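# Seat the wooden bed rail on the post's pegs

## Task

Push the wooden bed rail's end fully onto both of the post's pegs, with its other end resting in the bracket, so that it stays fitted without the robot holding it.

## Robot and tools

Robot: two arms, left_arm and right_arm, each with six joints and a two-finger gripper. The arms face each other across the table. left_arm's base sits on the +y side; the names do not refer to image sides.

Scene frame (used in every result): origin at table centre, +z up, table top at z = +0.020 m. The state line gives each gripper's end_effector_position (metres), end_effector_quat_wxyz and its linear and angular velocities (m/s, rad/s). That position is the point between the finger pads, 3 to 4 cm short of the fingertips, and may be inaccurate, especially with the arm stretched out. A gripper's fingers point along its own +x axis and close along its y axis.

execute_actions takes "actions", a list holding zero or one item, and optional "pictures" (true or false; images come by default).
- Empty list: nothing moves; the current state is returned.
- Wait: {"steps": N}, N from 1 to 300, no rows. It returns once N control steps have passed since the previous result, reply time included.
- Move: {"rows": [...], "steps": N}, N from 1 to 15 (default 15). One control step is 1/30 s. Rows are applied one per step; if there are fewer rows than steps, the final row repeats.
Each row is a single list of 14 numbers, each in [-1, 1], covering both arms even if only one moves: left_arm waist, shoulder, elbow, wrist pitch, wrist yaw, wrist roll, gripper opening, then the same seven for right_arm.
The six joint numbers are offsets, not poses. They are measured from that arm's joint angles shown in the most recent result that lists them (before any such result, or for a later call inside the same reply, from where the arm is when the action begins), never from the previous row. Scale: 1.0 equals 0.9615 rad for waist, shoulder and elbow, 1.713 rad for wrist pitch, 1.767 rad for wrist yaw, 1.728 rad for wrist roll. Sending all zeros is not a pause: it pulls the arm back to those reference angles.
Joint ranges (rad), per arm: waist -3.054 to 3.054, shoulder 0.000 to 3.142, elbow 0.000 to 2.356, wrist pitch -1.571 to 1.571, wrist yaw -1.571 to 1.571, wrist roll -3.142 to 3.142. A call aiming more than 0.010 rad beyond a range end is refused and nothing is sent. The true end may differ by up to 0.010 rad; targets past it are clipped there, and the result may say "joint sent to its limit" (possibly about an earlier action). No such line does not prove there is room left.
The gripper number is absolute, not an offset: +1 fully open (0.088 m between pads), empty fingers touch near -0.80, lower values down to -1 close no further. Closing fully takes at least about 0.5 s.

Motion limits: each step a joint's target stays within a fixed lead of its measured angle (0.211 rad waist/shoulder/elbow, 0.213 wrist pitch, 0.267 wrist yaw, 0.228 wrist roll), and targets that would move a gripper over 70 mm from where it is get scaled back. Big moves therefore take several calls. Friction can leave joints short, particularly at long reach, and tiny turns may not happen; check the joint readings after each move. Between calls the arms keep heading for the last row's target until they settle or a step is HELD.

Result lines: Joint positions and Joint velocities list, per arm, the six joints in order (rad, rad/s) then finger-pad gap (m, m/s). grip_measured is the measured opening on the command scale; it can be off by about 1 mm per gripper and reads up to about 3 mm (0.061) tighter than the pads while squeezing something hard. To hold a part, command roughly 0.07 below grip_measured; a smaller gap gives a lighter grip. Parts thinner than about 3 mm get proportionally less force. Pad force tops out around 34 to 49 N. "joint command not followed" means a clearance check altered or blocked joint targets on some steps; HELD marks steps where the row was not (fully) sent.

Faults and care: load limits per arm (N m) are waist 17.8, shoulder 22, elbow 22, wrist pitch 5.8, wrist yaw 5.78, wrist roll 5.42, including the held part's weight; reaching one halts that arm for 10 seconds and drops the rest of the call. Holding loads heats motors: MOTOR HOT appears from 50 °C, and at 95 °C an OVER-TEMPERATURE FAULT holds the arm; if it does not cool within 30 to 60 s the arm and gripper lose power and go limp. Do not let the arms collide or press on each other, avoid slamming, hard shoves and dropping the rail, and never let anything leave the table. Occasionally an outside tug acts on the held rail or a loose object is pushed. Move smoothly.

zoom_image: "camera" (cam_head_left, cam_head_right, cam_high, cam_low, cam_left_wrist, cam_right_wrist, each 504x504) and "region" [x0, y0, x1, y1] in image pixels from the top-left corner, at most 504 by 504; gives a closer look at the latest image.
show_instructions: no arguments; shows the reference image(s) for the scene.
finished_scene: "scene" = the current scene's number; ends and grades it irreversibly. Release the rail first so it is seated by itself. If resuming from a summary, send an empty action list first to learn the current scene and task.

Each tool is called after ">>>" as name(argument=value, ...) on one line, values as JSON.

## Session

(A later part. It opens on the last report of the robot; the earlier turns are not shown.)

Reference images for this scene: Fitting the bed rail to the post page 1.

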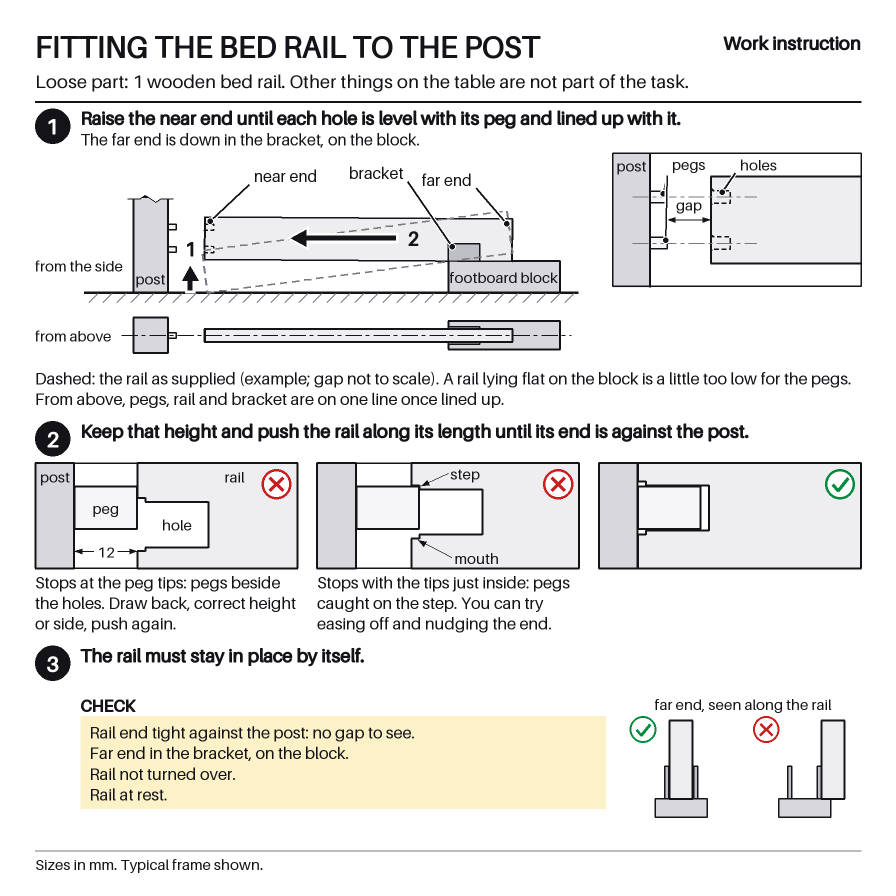

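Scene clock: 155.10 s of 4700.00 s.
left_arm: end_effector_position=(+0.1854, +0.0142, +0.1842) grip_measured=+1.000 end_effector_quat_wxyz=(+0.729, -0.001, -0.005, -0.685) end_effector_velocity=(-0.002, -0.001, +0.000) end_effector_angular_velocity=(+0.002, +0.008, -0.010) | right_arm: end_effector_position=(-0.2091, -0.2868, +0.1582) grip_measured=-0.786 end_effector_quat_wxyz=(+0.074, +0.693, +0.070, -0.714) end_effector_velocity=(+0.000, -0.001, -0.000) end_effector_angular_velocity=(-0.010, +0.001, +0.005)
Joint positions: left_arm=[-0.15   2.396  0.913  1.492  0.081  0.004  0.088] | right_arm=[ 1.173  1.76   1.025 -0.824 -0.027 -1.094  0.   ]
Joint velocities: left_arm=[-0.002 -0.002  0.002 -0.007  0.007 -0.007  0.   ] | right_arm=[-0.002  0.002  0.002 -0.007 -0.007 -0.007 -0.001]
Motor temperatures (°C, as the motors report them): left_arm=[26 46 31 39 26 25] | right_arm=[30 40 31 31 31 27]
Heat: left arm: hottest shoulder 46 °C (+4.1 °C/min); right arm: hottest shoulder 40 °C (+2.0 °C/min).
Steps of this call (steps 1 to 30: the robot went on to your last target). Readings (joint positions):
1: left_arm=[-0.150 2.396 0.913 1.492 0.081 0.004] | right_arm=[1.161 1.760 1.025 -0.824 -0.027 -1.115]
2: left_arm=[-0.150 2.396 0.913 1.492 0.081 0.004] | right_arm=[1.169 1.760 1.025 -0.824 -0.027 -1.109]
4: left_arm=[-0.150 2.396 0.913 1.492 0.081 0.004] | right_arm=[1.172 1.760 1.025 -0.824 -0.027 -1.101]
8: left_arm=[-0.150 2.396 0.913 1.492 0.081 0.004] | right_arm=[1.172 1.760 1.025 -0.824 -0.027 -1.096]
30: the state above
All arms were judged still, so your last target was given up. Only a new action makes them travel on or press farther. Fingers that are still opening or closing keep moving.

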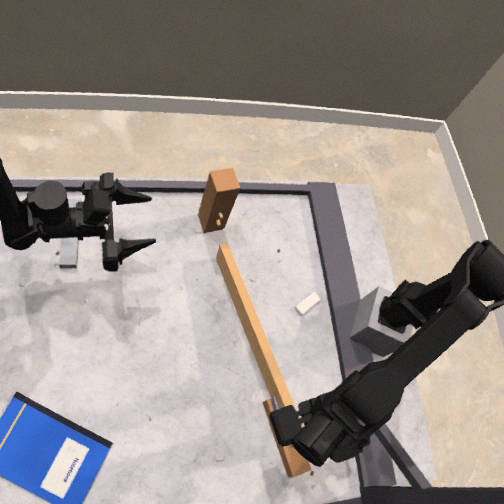

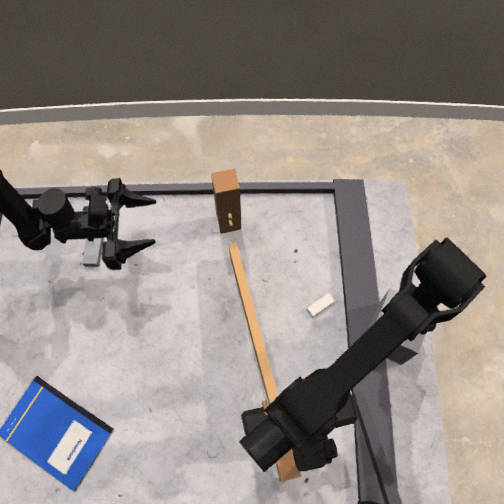

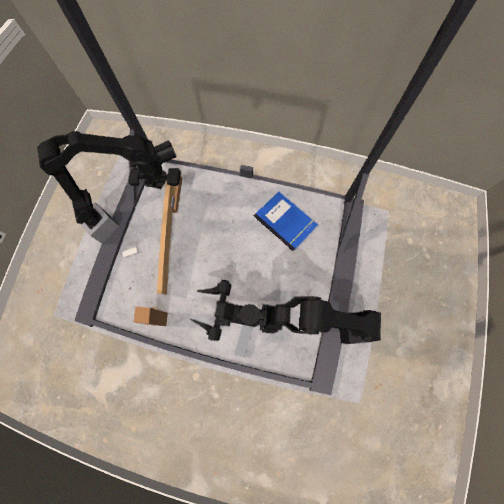

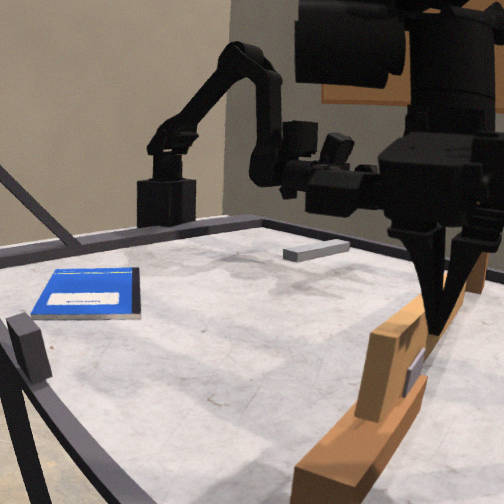

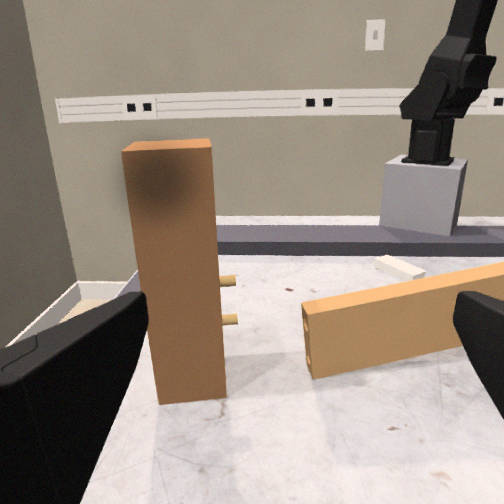

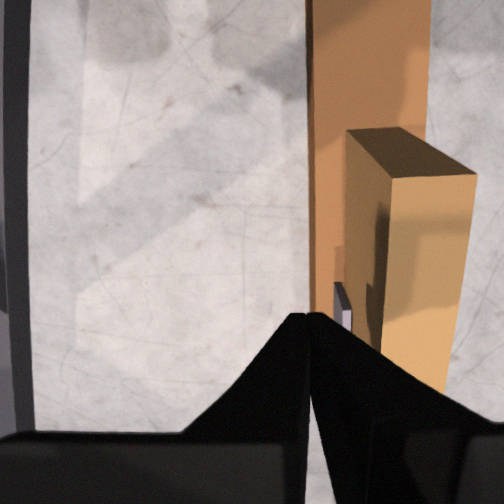

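>>> execute_actions(actions=[{"rows":[[0,0,0,0,0,0,1,0.1,0,0.2,-0.11,0,0.055,-0.8]],"steps":15}], pictures=false)

>>> execute_actions(actions=[{"steps":15}])

Scene clock: 158.77 s of 4700.00 s.
left_arm: end_effector_position=(+0.1854, +0.0142, +0.1842) grip_measured=+1.000 end_effector_quat_wxyz=(+0.729, -0.001, -0.005, -0.685) end_effector_velocity=(-0.000, +0.000, -0.001) end_effector_angular_velocity=(+0.008, -0.006, +0.005) | right_arm: end_effector_position=(-0.2418, -0.2934, +0.2005) grip_measured=-0.786 end_effector_quat_wxyz=(+0.077, +0.694, +0.070, -0.712) end_effector_velocity=(+0.003, -0.003, +0.001) end_effector_angular_velocity=(-0.017, -0.007, +0.005)
Joint positions: left_arm=[-0.15   2.396  0.913  1.492  0.081  0.004  0.088] | right_arm=[ 1.268  1.76   1.207 -1.01  -0.027 -1.004  0.   ]
Joint velocities: left_arm=[-0.002 -0.002 -0.002 -0.007 -0.007  0.007  0.   ] | right_arm=[-0.002 -0.002  0.002 -0.022 -0.007 -0.007 -0.   ]
Motor temperatures (°C, as the motors report them): left_arm=[26 46 31 39 26 25] | right_arm=[30 39 31 31 30 27]
Heat: left arm: hottest shoulder 46 °C (+3.0 °C/min); right arm: hottest shoulder 39 °C (+1.0 °C/min).
Steps of this call (steps 1 to 90: nothing new was sent; then 0.17 s passed at rest; steps 91 to 105: all 15 steps of this action). Readings (joint positions):
91: left_arm=[-0.150 2.396 0.913 1.492 0.081 0.004] | right_arm=[1.184 1.763 1.061 -0.887 -0.021 -1.067]
92: left_arm=[-0.150 2.396 0.913 1.492 0.081 0.004] | right_arm=[1.205 1.767 1.096 -0.929 -0.021 -1.047]
94: left_arm=[-0.150 2.396 0.913 1.492 0.081 0.004] | right_arm=[1.245 1.765 1.160 -0.961 -0.025 -1.025]
98: left_arm=[-0.150 2.396 0.913 1.492 0.081 0.004] | right_arm=[1.268 1.760 1.207 -0.998 -0.027 -1.009]
105: the state above

Scene clock: 159.27 s of 4700.00 s.
left_arm: end_effector_position=(+0.1854, +0.0142, +0.1842) grip_measured=+1.000 end_effector_quat_wxyz=(+0.729, -0.001, -0.005, -0.685) end_effector_velocity=(-0.000, +0.000, +0.002) end_effector_angular_velocity=(-0.008, +0.006, +0.005) | right_arm: end_effector_position=(-0.2418, -0.2934, +0.2005) grip_measured=-0.786 end_effector_quat_wxyz=(+0.077, +0.694, +0.070, -0.712) end_effector_velocity=(-0.000, -0.003, +0.000) end_effector_angular_velocity=(-0.020, +0.011, +0.020)
Joint positions: left_arm=[-0.15   2.396  0.913  1.492  0.081  0.004  0.088] | right_arm=[ 1.268  1.76   1.207 -1.01  -0.027 -1.004  0.   ]
Joint velocities: left_arm=[-0.002 -0.002 -0.002  0.007 -0.007 -0.007  0.   ] | right_arm=[-0.002 -0.002 -0.002 -0.007 -0.022 -0.022 -0.   ]
Motor temperatures (°C, as the motors report them): left_arm=[26 46 31 39 26 25] | right_arm=[30 39 31 31 30 27]
Heat: left arm: hottest shoulder 46 °C (+3.0 °C/min); right arm: hottest shoulder 39 °C (+1.0 °C/min).
Steps of this call (steps 1 to 15: the robot went on to your last target). Readings (joint positions):
1: left_arm=[-0.150 2.396 0.913 1.492 0.081 0.004] | right_arm=[1.268 1.760 1.207 -1.010 -0.027 -1.004]
2: left_arm=[-0.150 2.396 0.913 1.492 0.081 0.004] | right_arm=[1.268 1.760 1.207 -1.010 -0.027 -1.004]
4: left_arm=[-0.150 2.396 0.913 1.492 0.081 0.004] | right_arm=[1.268 1.760 1.207 -1.010 -0.027 -1.004]
8: left_arm=[-0.150 2.396 0.913 1.492 0.081 0.004] | right_arm=[1.268 1.760 1.207 -1.010 -0.027 -1.004]
15: the state above
All arms were judged still, so your last target was given up. Only a new action makes them travel on or press farther. Fingers that are still opening or closing keep moving.

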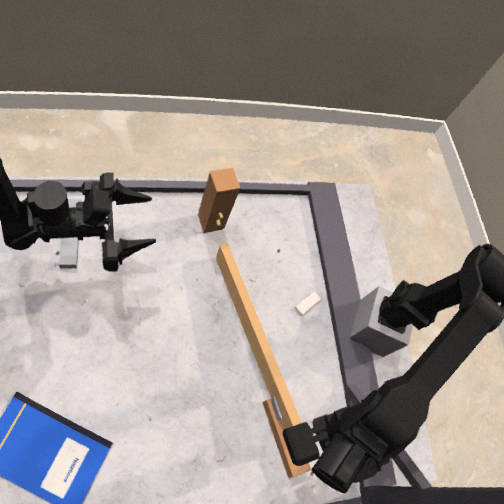

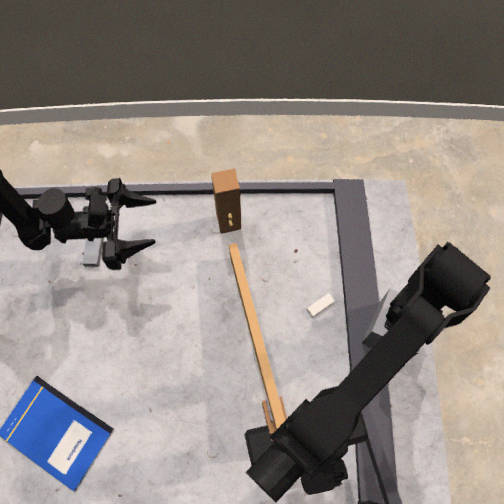

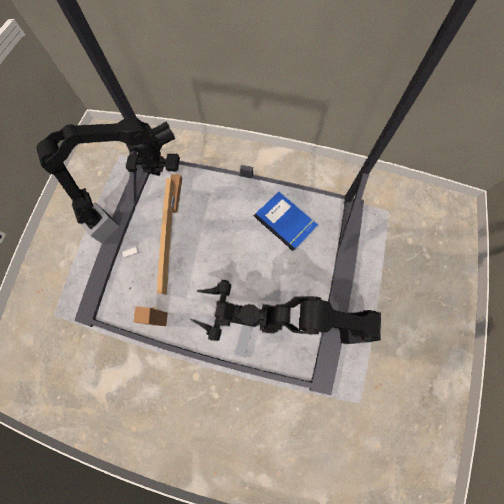

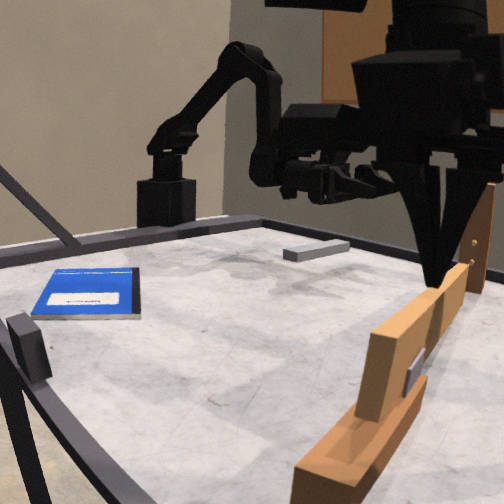

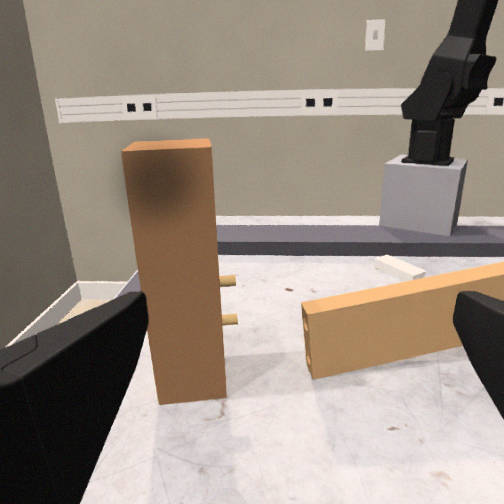

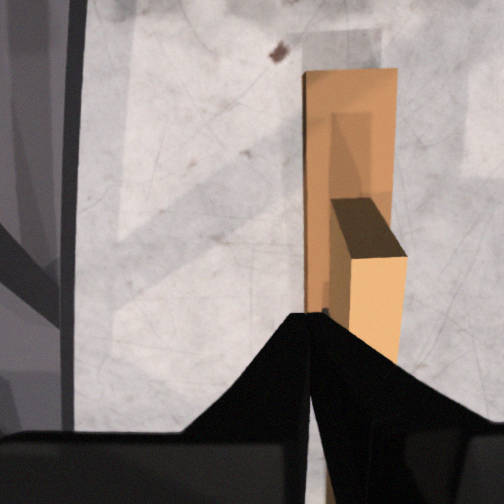

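>>> execute_actions(actions=[{"rows":[[0,0,0,0,0,0,1,0,0.18,0.1,0.05,0,0,-0.8]],"steps":15}], pictures=false)

>>> execute_actions(actions=[{"steps":10}])

Scene clock: 163.73 s of 4700.00 s.
left_arm: end_effector_position=(+0.1854, +0.0142, +0.1842) grip_measured=+1.000 end_effector_quat_wxyz=(+0.729, -0.001, -0.005, -0.685) end_effector_velocity=(-0.000, +0.000, -0.001) end_effector_angular_velocity=(+0.007, +0.008, +0.005) | right_arm: end_effector_position=(-0.2669, -0.2678, +0.1717) grip_measured=-0.786 end_effector_quat_wxyz=(+0.075, +0.692, +0.073, -0.714) end_effector_velocity=(+0.002, -0.002, -0.001) end_effector_angular_velocity=(-0.014, -0.003, +0.005)
Joint positions: left_arm=[-0.15   2.396  0.913  1.492  0.081  0.004  0.088] | right_arm=[ 1.268  1.919  1.292 -0.927 -0.027 -1.004  0.   ]
Joint velocities: left_arm=[-0.002 -0.002 -0.002 -0.007 -0.007 -0.007  0.   ] | right_arm=[-0.002  0.002 -0.002 -0.007 -0.007 -0.007 -0.   ]
Motor temperatures (°C, as the motors report them): left_arm=[26 46 31 39 26 25] | right_arm=[30 39 32 31 30 27]
Heat: left arm: hottest shoulder 46 °C (+3.0 °C/min); right arm: hottest shoulder 39 °C (+0.0 °C/min).
Steps of this call (steps 1 to 90: nothing new was sent; then 0.97 s passed at rest; steps 91 to 105: all 15 steps of this action). Readings (joint positions):
91: left_arm=[-0.150 2.396 0.913 1.492 0.081 0.004] | right_arm=[1.268 1.786 1.223 -1.010 -0.027 -1.004]
92: left_arm=[-0.150 2.396 0.913 1.492 0.081 0.004] | right_arm=[1.268 1.817 1.248 -0.975 -0.027 -1.004]
94: left_arm=[-0.150 2.396 0.913 1.492 0.081 0.004] | right_arm=[1.268 1.880 1.283 -0.934 -0.027 -1.004]
98: left_arm=[-0.150 2.396 0.913 1.492 0.081 0.004] | right_arm=[1.268 1.919 1.285 -0.932 -0.027 -1.004]
105: the state above

Scene clock: 164.07 s of 4700.00 s.
left_arm: end_effector_position=(+0.1854, +0.0142, +0.1842) grip_measured=+1.000 end_effector_quat_wxyz=(+0.729, -0.001, -0.005, -0.685) end_effector_velocity=(-0.000, +0.001, -0.003) end_effector_angular_velocity=(+0.010, +0.038, +0.005) | right_arm: end_effector_position=(-0.2669, -0.2678, +0.1717) grip_measured=-0.786 end_effector_quat_wxyz=(+0.075, +0.692, +0.073, -0.714) end_effector_velocity=(+0.001, -0.002, +0.000) end_effector_angular_velocity=(-0.011, +0.000, -0.010)
Joint positions: left_arm=[-0.15   2.396  0.913  1.492  0.081  0.004  0.088] | right_arm=[ 1.268  1.919  1.292 -0.927 -0.027 -1.004  0.   ]
Joint velocities: left_arm=[-0.002 -0.002 -0.007 -0.007 -0.007 -0.037  0.   ] | right_arm=[-0.002 -0.002 -0.002 -0.007 -0.007  0.007 -0.   ]
Motor temperatures (°C, as the motors report them): left_arm=[26 46 31 39 26 25] | right_arm=[30 39 32 31 30 27]
Heat: left arm: hottest shoulder 46 °C (+3.0 °C/min); right arm: hottest shoulder 39 °C (+0.0 °C/min).
Steps of this call (steps 1 to 10: the robot went on to your last target). Readings (joint positions):
1: left_arm=[-0.150 2.396 0.913 1.492 0.081 0.004] | right_arm=[1.268 1.919 1.292 -0.927 -0.027 -1.004]
2: left_arm=[-0.150 2.396 0.913 1.492 0.081 0.004] | right_arm=[1.268 1.919 1.292 -0.927 -0.027 -1.004]
4: left_arm=[-0.150 2.396 0.913 1.492 0.081 0.004] | right_arm=[1.268 1.919 1.292 -0.927 -0.027 -1.004]
8: left_arm=[-0.150 2.396 0.913 1.492 0.081 0.004] | right_arm=[1.268 1.919 1.292 -0.927 -0.027 -1.004]
10: the state above

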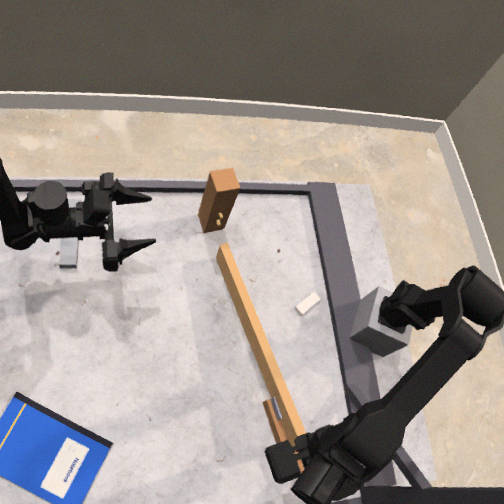

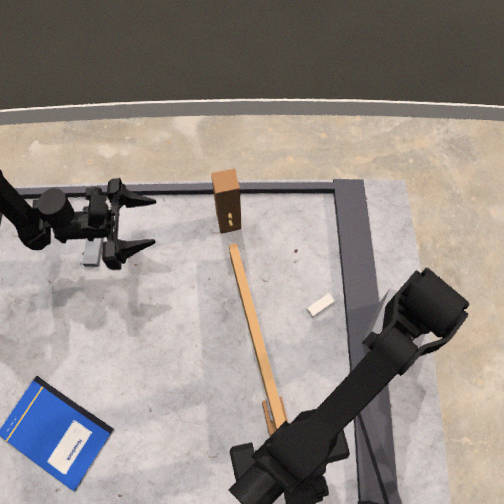

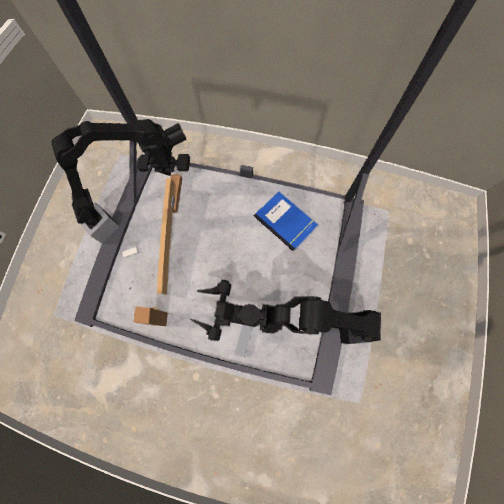

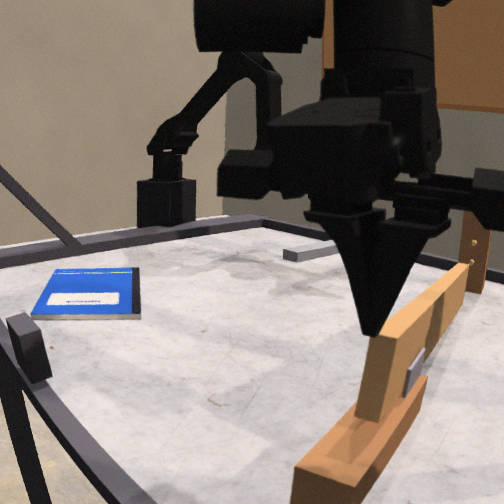

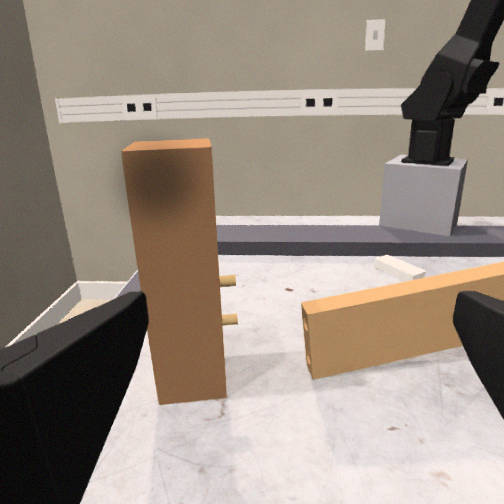

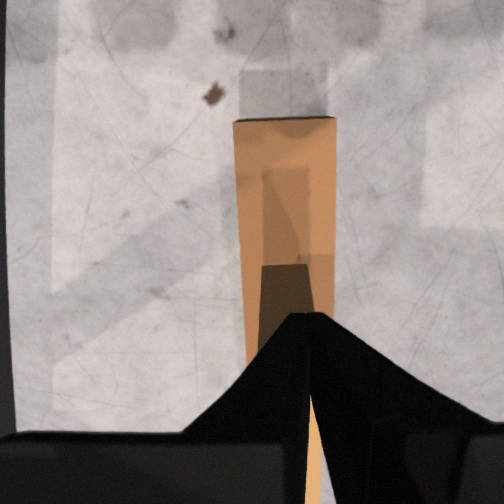

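>>> execute_actions(actions=[])

Scene clock: 171.37 s of 4700.00 s.
left_arm: end_effector_position=(+0.1854, +0.0142, +0.1842) grip_measured=+1.000 end_effector_quat_wxyz=(+0.729, -0.001, -0.005, -0.685) end_effector_velocity=(-0.002, +0.000, -0.001) end_effector_angular_velocity=(+0.006, +0.023, -0.010) | right_arm: end_effector_position=(-0.2669, -0.2678, +0.1717) grip_measured=-0.786 end_effector_quat_wxyz=(+0.075, +0.692, +0.073, -0.714) end_effector_velocity=(+0.001, -0.004, -0.001) end_effector_angular_velocity=(-0.014, -0.003, +0.010)
Joint positions: left_arm=[-0.15   2.396  0.913  1.492  0.081  0.004  0.088] | right_arm=[ 1.268  1.919  1.292 -0.927 -0.027 -1.004  0.   ]
Joint velocities: left_arm=[-0.002 -0.002 -0.002 -0.007  0.007 -0.022  0.   ] | right_arm=[ 0.002 -0.002 -0.007 -0.007 -0.007 -0.007  0.   ]
Motor temperatures (°C, as the motors report them): left_arm=[26 46 31 39 26 25] | right_arm=[29 39 32 31 29 26]
Heat: left arm: hottest shoulder 46 °C (+2.0 °C/min); right arm: hottest shoulder 39 °C (+0.0 °C/min).
Steps of this call (steps 1 to 15: the robot went on to your last target; steps 16 to 90: nothing new was sent; then 4.30 s passed at rest). Readings (joint positions):
1: left_arm=[-0.150 2.396 0.913 1.492 0.081 0.004] | right_arm=[1.268 1.919 1.292 -0.927 -0.027 -1.004]
2: left_arm=[-0.150 2.396 0.913 1.492 0.081 0.004] | right_arm=[1.268 1.919 1.292 -0.927 -0.027 -1.004]
4: left_arm=[-0.150 2.396 0.913 1.492 0.081 0.004] | right_arm=[1.268 1.919 1.292 -0.927 -0.027 -1.004]
8: left_arm=[-0.150 2.396 0.913 1.492 0.081 0.004] | right_arm=[1.268 1.919 1.292 -0.927 -0.027 -1.004]
90: the state above
All arms were judged still, so your last target was given up. Only a new action makes them travel on or press farther. Fingers that are still opening or closing keep moving.

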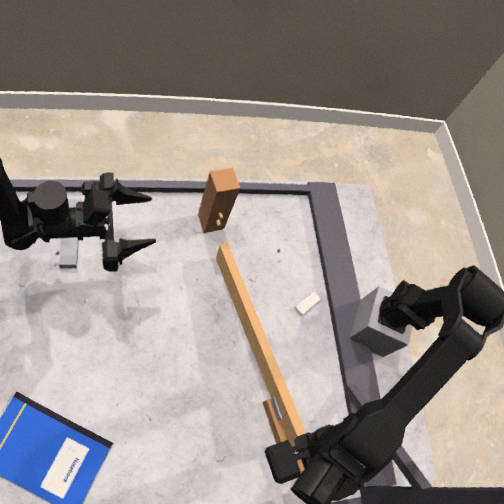

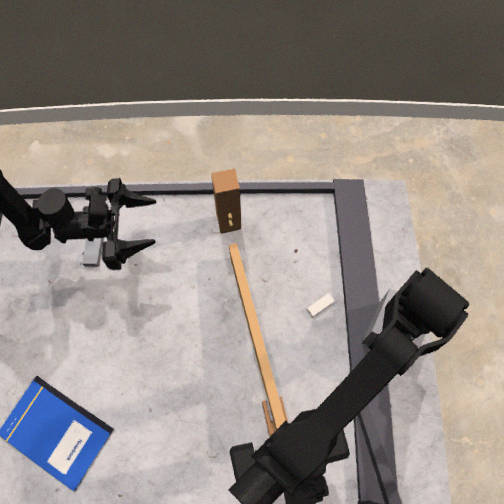

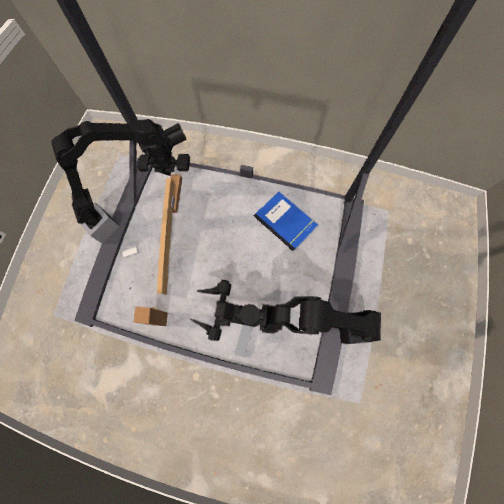

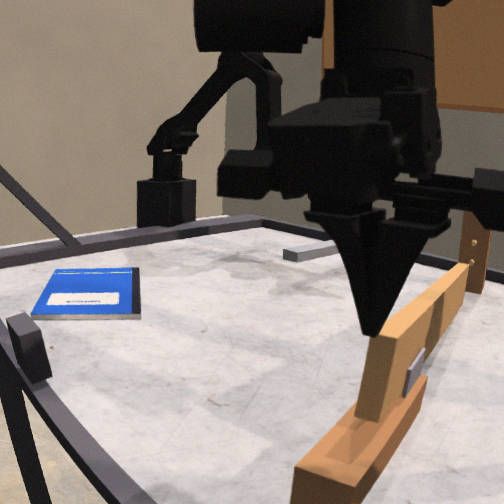

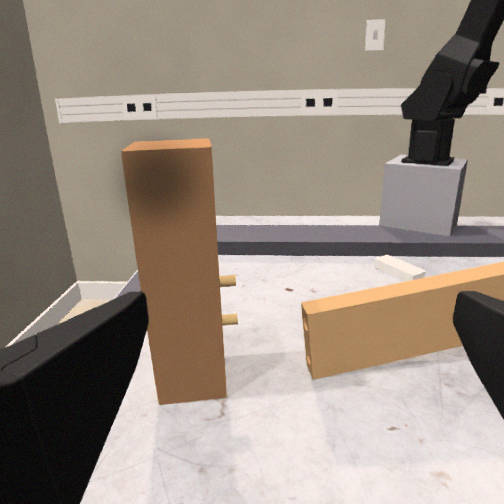

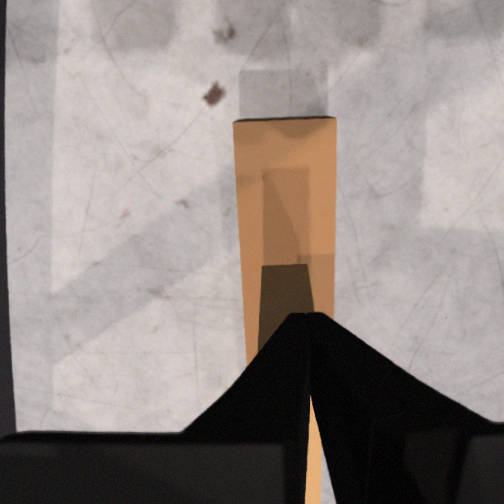

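>>> execute_actions(actions=[{"rows":[[0,0,0,0,0,0,1, 0,0.0,0.135,-0.076,0,0,-0.8]],"steps":15}], pictures=false)

>>> execute_actions(actions=[{"rows":[[0,0,0,0,0,0,1, 0,0.2,0,0.112,0,0,-0.8]],"steps":15}])

Scene clock: 175.60 s of 4700.00 s.
left_arm: end_effector_position=(+0.1854, +0.0142, +0.1842) grip_measured=+1.000 end_effector_quat_wxyz=(+0.729, -0.001, -0.005, -0.685) end_effector_velocity=(+0.002, +0.001, +0.002) end_effector_angular_velocity=(-0.008, +0.006, +0.019) | right_arm: end_effector_position=(-0.2723, -0.2622, +0.1993) grip_measured=-0.786 end_effector_quat_wxyz=(+0.078, +0.694, +0.070, -0.712) end_effector_velocity=(+0.004, -0.006, +0.003) end_effector_angular_velocity=(-0.025, -0.014, -0.019)
Joint positions: left_arm=[-0.15   2.396  0.913  1.492  0.081  0.004  0.088] | right_arm=[ 1.268  1.921  1.411 -1.054 -0.027 -1.004  0.   ]
Joint velocities: left_arm=[-0.002 -0.002 -0.002  0.007 -0.022 -0.007  0.   ] | right_arm=[ 0.002 -0.007  0.002 -0.037 -0.007  0.022 -0.   ]
Motor temperatures (°C, as the motors report them): left_arm=[26 46 31 40 26 25] | right_arm=[29 39 32 31 29 26]
Heat: left arm: hottest shoulder 46 °C (+2.0 °C/min); right arm: hottest shoulder 39 °C (+0.0 °C/min).
Steps of this call (steps 1 to 90: nothing new was sent; then 0.73 s passed at rest; steps 91 to 105: all 15 steps of this action). Readings (joint positions):
91: left_arm=[-0.150 2.396 0.913 1.492 0.081 0.004] | right_arm=[1.268 1.921 1.315 -0.965 -0.027 -1.004]
92: left_arm=[-0.150 2.396 0.913 1.492 0.081 0.004] | right_arm=[1.268 1.924 1.338 -0.994 -0.027 -1.004]
94: left_arm=[-0.150 2.396 0.913 1.492 0.081 0.004] | right_arm=[1.268 1.923 1.379 -1.022 -0.027 -1.004]
98: left_arm=[-0.150 2.396 0.913 1.492 0.081 0.004] | right_arm=[1.268 1.921 1.411 -1.046 -0.027 -1.004]
105: the state above

Scene clock: 176.10 s of 4700.00 s.
left_arm: end_effector_position=(+0.1854, +0.0142, +0.1842) grip_measured=+1.000 end_effector_quat_wxyz=(+0.729, -0.001, -0.005, -0.685) end_effector_velocity=(-0.000, +0.001, -0.000) end_effector_angular_velocity=(+0.006, +0.023, +0.005) | right_arm: end_effector_position=(-0.2921, -0.2421, +0.1339) grip_measured=-0.786 end_effector_quat_wxyz=(+0.077, +0.694, +0.070, -0.712) end_effector_velocity=(+0.001, -0.001, -0.000) end_effector_angular_velocity=(-0.010, +0.000, +0.005)
Joint positions: left_arm=[-0.15   2.396  0.913  1.492  0.081  0.004  0.088] | right_arm=[ 1.268  2.109  1.411 -0.865 -0.027 -1.004  0.   ]
Joint velocities: left_arm=[-0.002 -0.007 -0.007 -0.007 -0.007 -0.022  0.   ] | right_arm=[-0.002  0.002  0.002 -0.007 -0.007 -0.007 -0.   ]
Motor temperatures (°C, as the motors report them): left_arm=[26 46 31 40 26 25] | right_arm=[29 39 32 31 29 26]
Heat: left arm: hottest shoulder 46 °C (+2.0 °C/min); right arm: hottest shoulder 39 °C (+0.0 °C/min).
Steps of this call (steps 1 to 15: all 15 steps of this action). Readings (joint positions):
1: left_arm=[-0.150 2.396 0.913 1.492 0.081 0.004] | right_arm=[1.268 1.948 1.411 -1.025 -0.027 -1.004]
2: left_arm=[-0.150 2.396 0.913 1.492 0.081 0.004] | right_arm=[1.268 1.975 1.417 -0.958 -0.027 -1.004]
4: left_arm=[-0.150 2.396 0.913 1.492 0.081 0.004] | right_arm=[1.268 2.045 1.425 -0.898 -0.027 -1.004]
8: left_arm=[-0.150 2.396 0.913 1.492 0.081 0.004] | right_arm=[1.268 2.108 1.411 -0.878 -0.027 -1.004]
15: the state above

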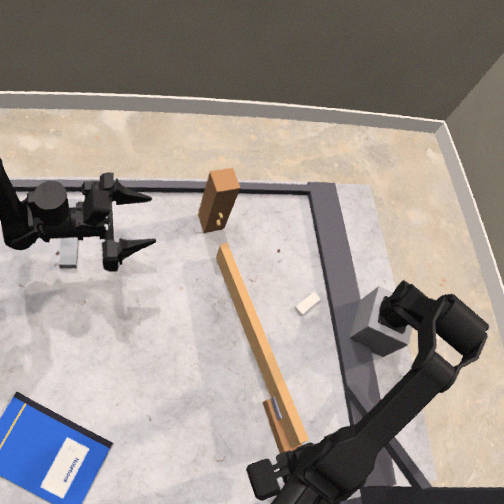

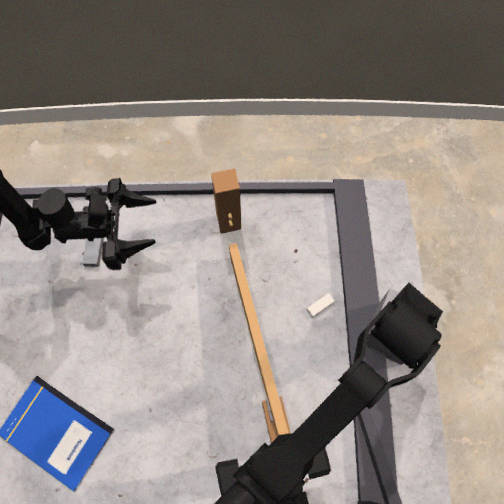

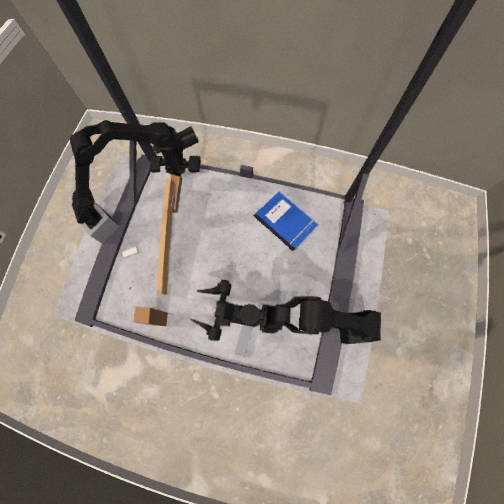

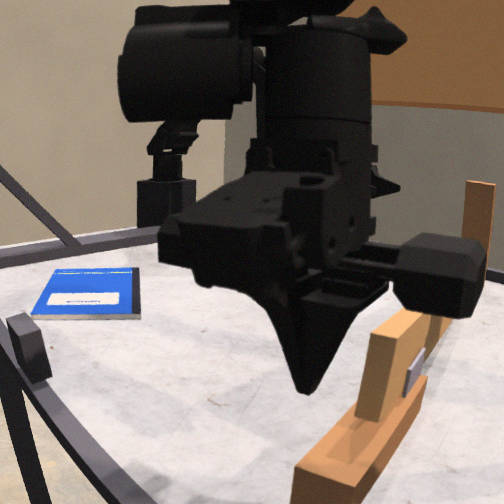

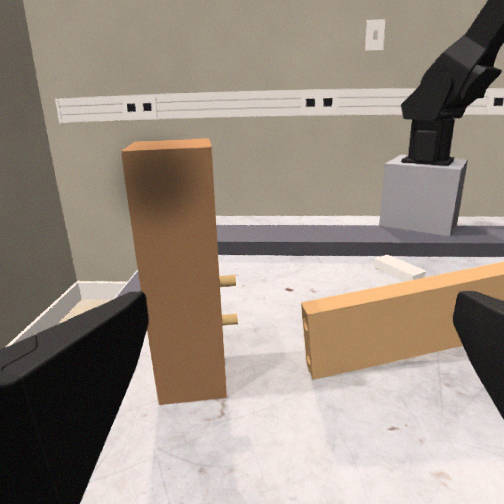

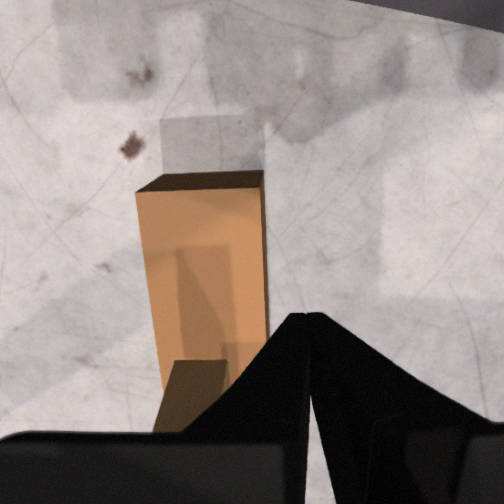

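>>> execute_actions(actions=[{"rows":[[0,0,0,0,0,0,1, 0.055,-0.075,-0.133,0.03,0,0,-0.8]],"steps":15}])

Scene clock: 182.13 s of 4700.00 s.
left_arm: end_effector_position=(+0.1854, +0.0142, +0.1842) grip_measured=+1.000 end_effector_quat_wxyz=(+0.729, -0.001, -0.005, -0.685) end_effector_velocity=(-0.000, +0.000, -0.001) end_effector_angular_velocity=(+0.007, +0.008, +0.005) | right_arm: end_effector_position=(-0.2898, -0.2720, +0.1280) grip_measured=-0.786 end_effector_quat_wxyz=(+0.099, +0.695, +0.086, -0.707) end_effector_velocity=(-0.000, -0.000, +0.001) end_effector_angular_velocity=(-0.000, +0.011, +0.020)
Joint positions: left_arm=[-0.15   2.396  0.913  1.492  0.081  0.004  0.088] | right_arm=[ 1.322  2.053  1.295 -0.816 -0.026 -1.004  0.   ]
Joint velocities: left_arm=[-0.002 -0.002 -0.002 -0.007 -0.007 -0.007  0.   ] | right_arm=[-0.002 -0.007 -0.007  0.007 -0.007 -0.022 -0.   ]
Motor temperatures (°C, as the motors report them): left_arm=[26 46 31 40 26 25] | right_arm=[29 40 32 31 28 26]
Heat: left arm: hottest shoulder 46 °C (+2.0 °C/min); right arm: hottest shoulder 40 °C (+1.0 °C/min).
Steps of this call (steps 1 to 15: the robot went on to your last target; steps 16 to 90: nothing new was sent; then 2.53 s passed at rest; steps 91 to 105: all 15 steps of this action). Readings (joint positions):
91: left_arm=[-0.150 2.396 0.913 1.492 0.081 0.004] | right_arm=[1.272 2.098 1.386 -0.836 -0.026 -1.004]
92: left_arm=[-0.150 2.396 0.913 1.492 0.081 0.004] | right_arm=[1.281 2.083 1.360 -0.832 -0.026 -1.004]
94: left_arm=[-0.150 2.396 0.913 1.492 0.081 0.004] | right_arm=[1.303 2.066 1.321 -0.832 -0.026 -1.004]
98: left_arm=[-0.150 2.396 0.913 1.492 0.081 0.004] | right_arm=[1.322 2.059 1.299 -0.819 -0.026 -1.004]
105: the state above

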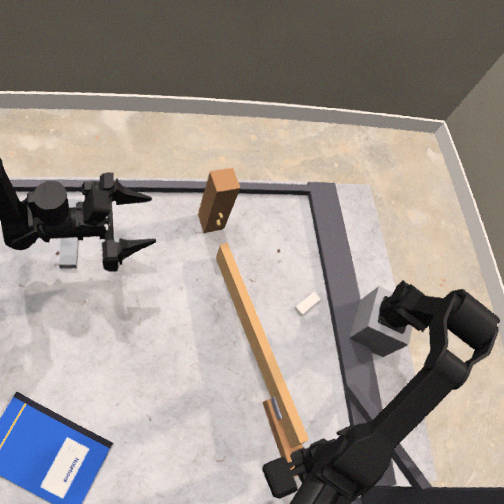

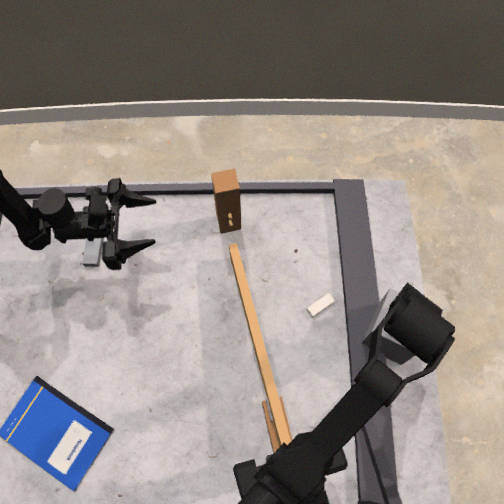

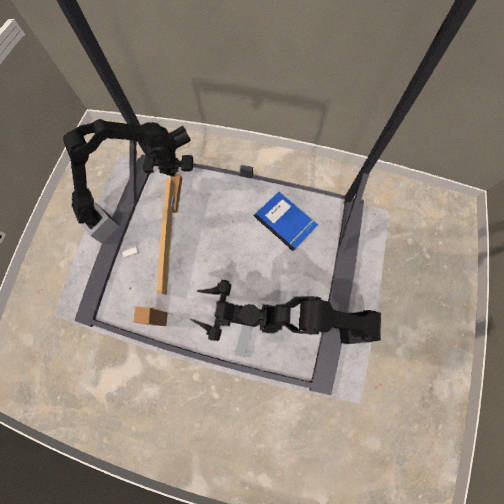

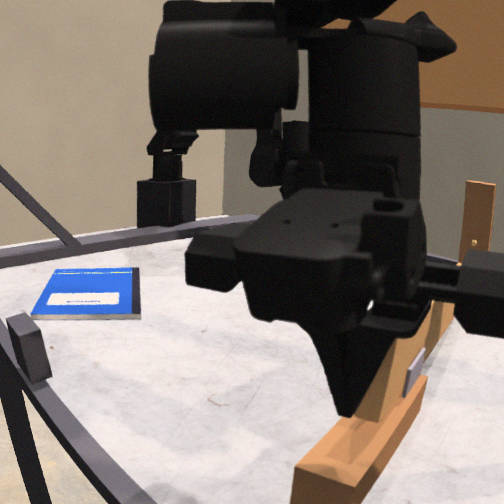

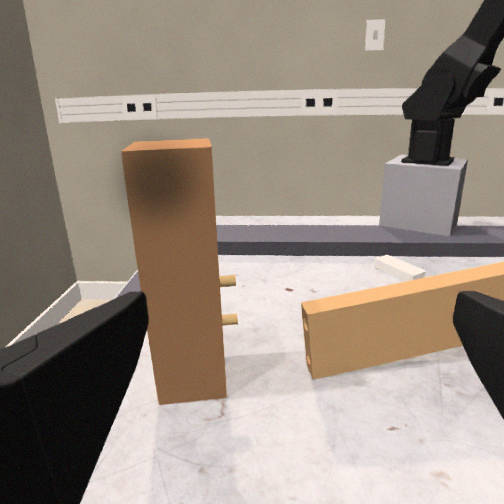

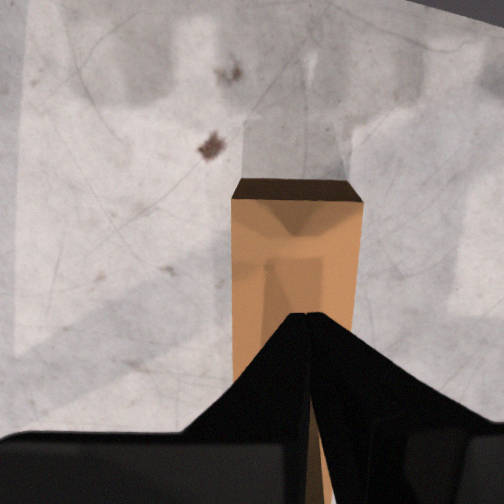

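>>> execute_actions(actions=[{"rows":[[0,0,0,0,0,0,1, -0.02,-0.027,-0.036,0.005,0,0,-0.8],[0,0,0,0,0,0,1, -0.04,-0.055,-0.072,0.01,0,0,-0.8],[0,0,0,0,0,0,1, -0.064,-0.083,-0.108,0.015,0,0,-0.8]],"steps":15}])

Scene clock: 185.53 s of 4700.00 s.
left_arm: end_effector_position=(+0.1854, +0.0142, +0.1842) grip_measured=+1.000 end_effector_quat_wxyz=(+0.729, -0.001, -0.005, -0.685) end_effector_velocity=(-0.000, +0.001, -0.000) end_effector_angular_velocity=(-0.003, +0.007, +0.005) | right_arm: end_effector_position=(-0.2625, -0.2703, +0.1297) grip_measured=-0.786 end_effector_quat_wxyz=(+0.079, +0.696, +0.065, -0.711) end_effector_velocity=(+0.002, -0.002, +0.002) end_effector_angular_velocity=(-0.007, +0.004, +0.005)
Joint positions: left_arm=[-0.15   2.396  0.913  1.492  0.081  0.004  0.088] | right_arm=[ 1.263  1.988  1.205 -0.791 -0.029 -1.004  0.   ]
Joint velocities: left_arm=[-0.002  0.002 -0.002  0.007 -0.007 -0.007  0.   ] | right_arm=[-0.002 -0.012 -0.007 -0.007 -0.007 -0.007  0.   ]
Motor temperatures (°C, as the motors report them): left_arm=[26 47 31 40 26 25] | right_arm=[29 41 32 31 28 26]
Heat: left arm: hottest shoulder 47 °C (+3.0 °C/min); right arm: hottest shoulder 41 °C (+2.0 °C/min).
Steps of this call (steps 1 to 15: the robot went on to your last target; steps 16 to 87: nothing new was sent; steps 88 to 102: all 15 steps of this action). Readings (joint positions):
88: left_arm=[-0.150 2.396 0.913 1.492 0.081 0.004] | right_arm=[1.321 2.050 1.290 -0.811 -0.026 -1.004]
89: left_arm=[-0.150 2.396 0.913 1.492 0.081 0.004] | right_arm=[1.316 2.042 1.277 -0.804 -0.026 -1.004]
91: left_arm=[-0.150 2.396 0.913 1.492 0.081 0.004] | right_arm=[1.294 2.016 1.237 -0.801 -0.026 -1.004]
95: left_arm=[-0.150 2.396 0.913 1.492 0.081 0.004] | right_arm=[1.264 1.992 1.210 -0.794 -0.029 -1.004]
102: the state above

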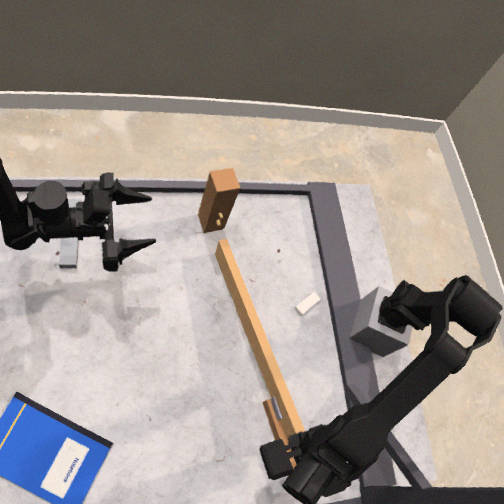

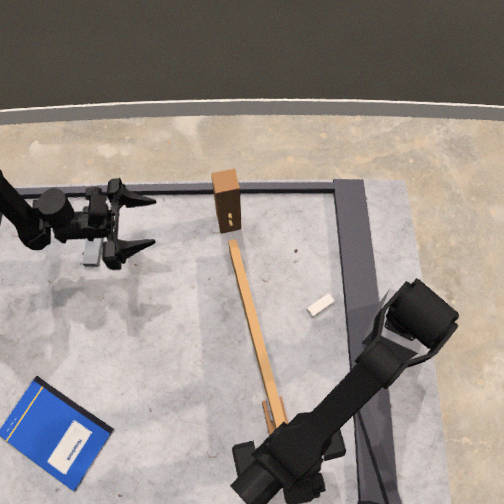

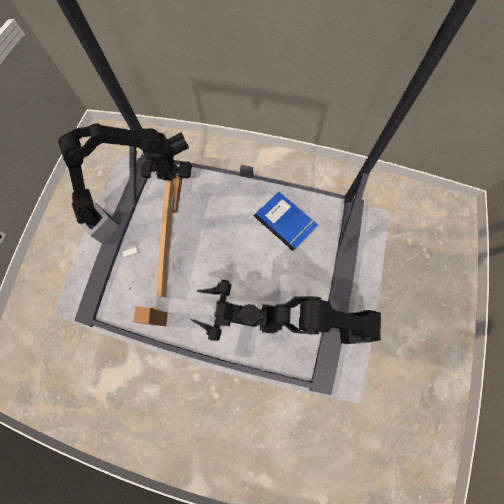

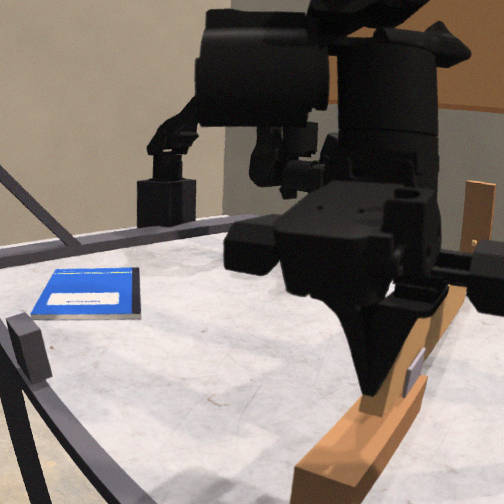

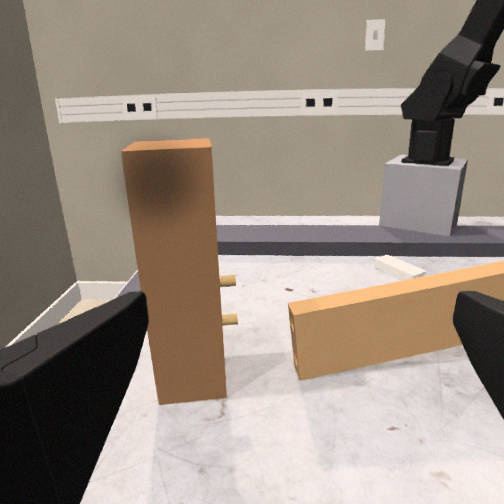

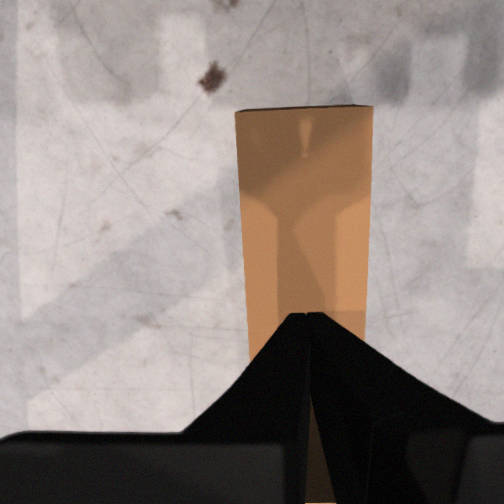

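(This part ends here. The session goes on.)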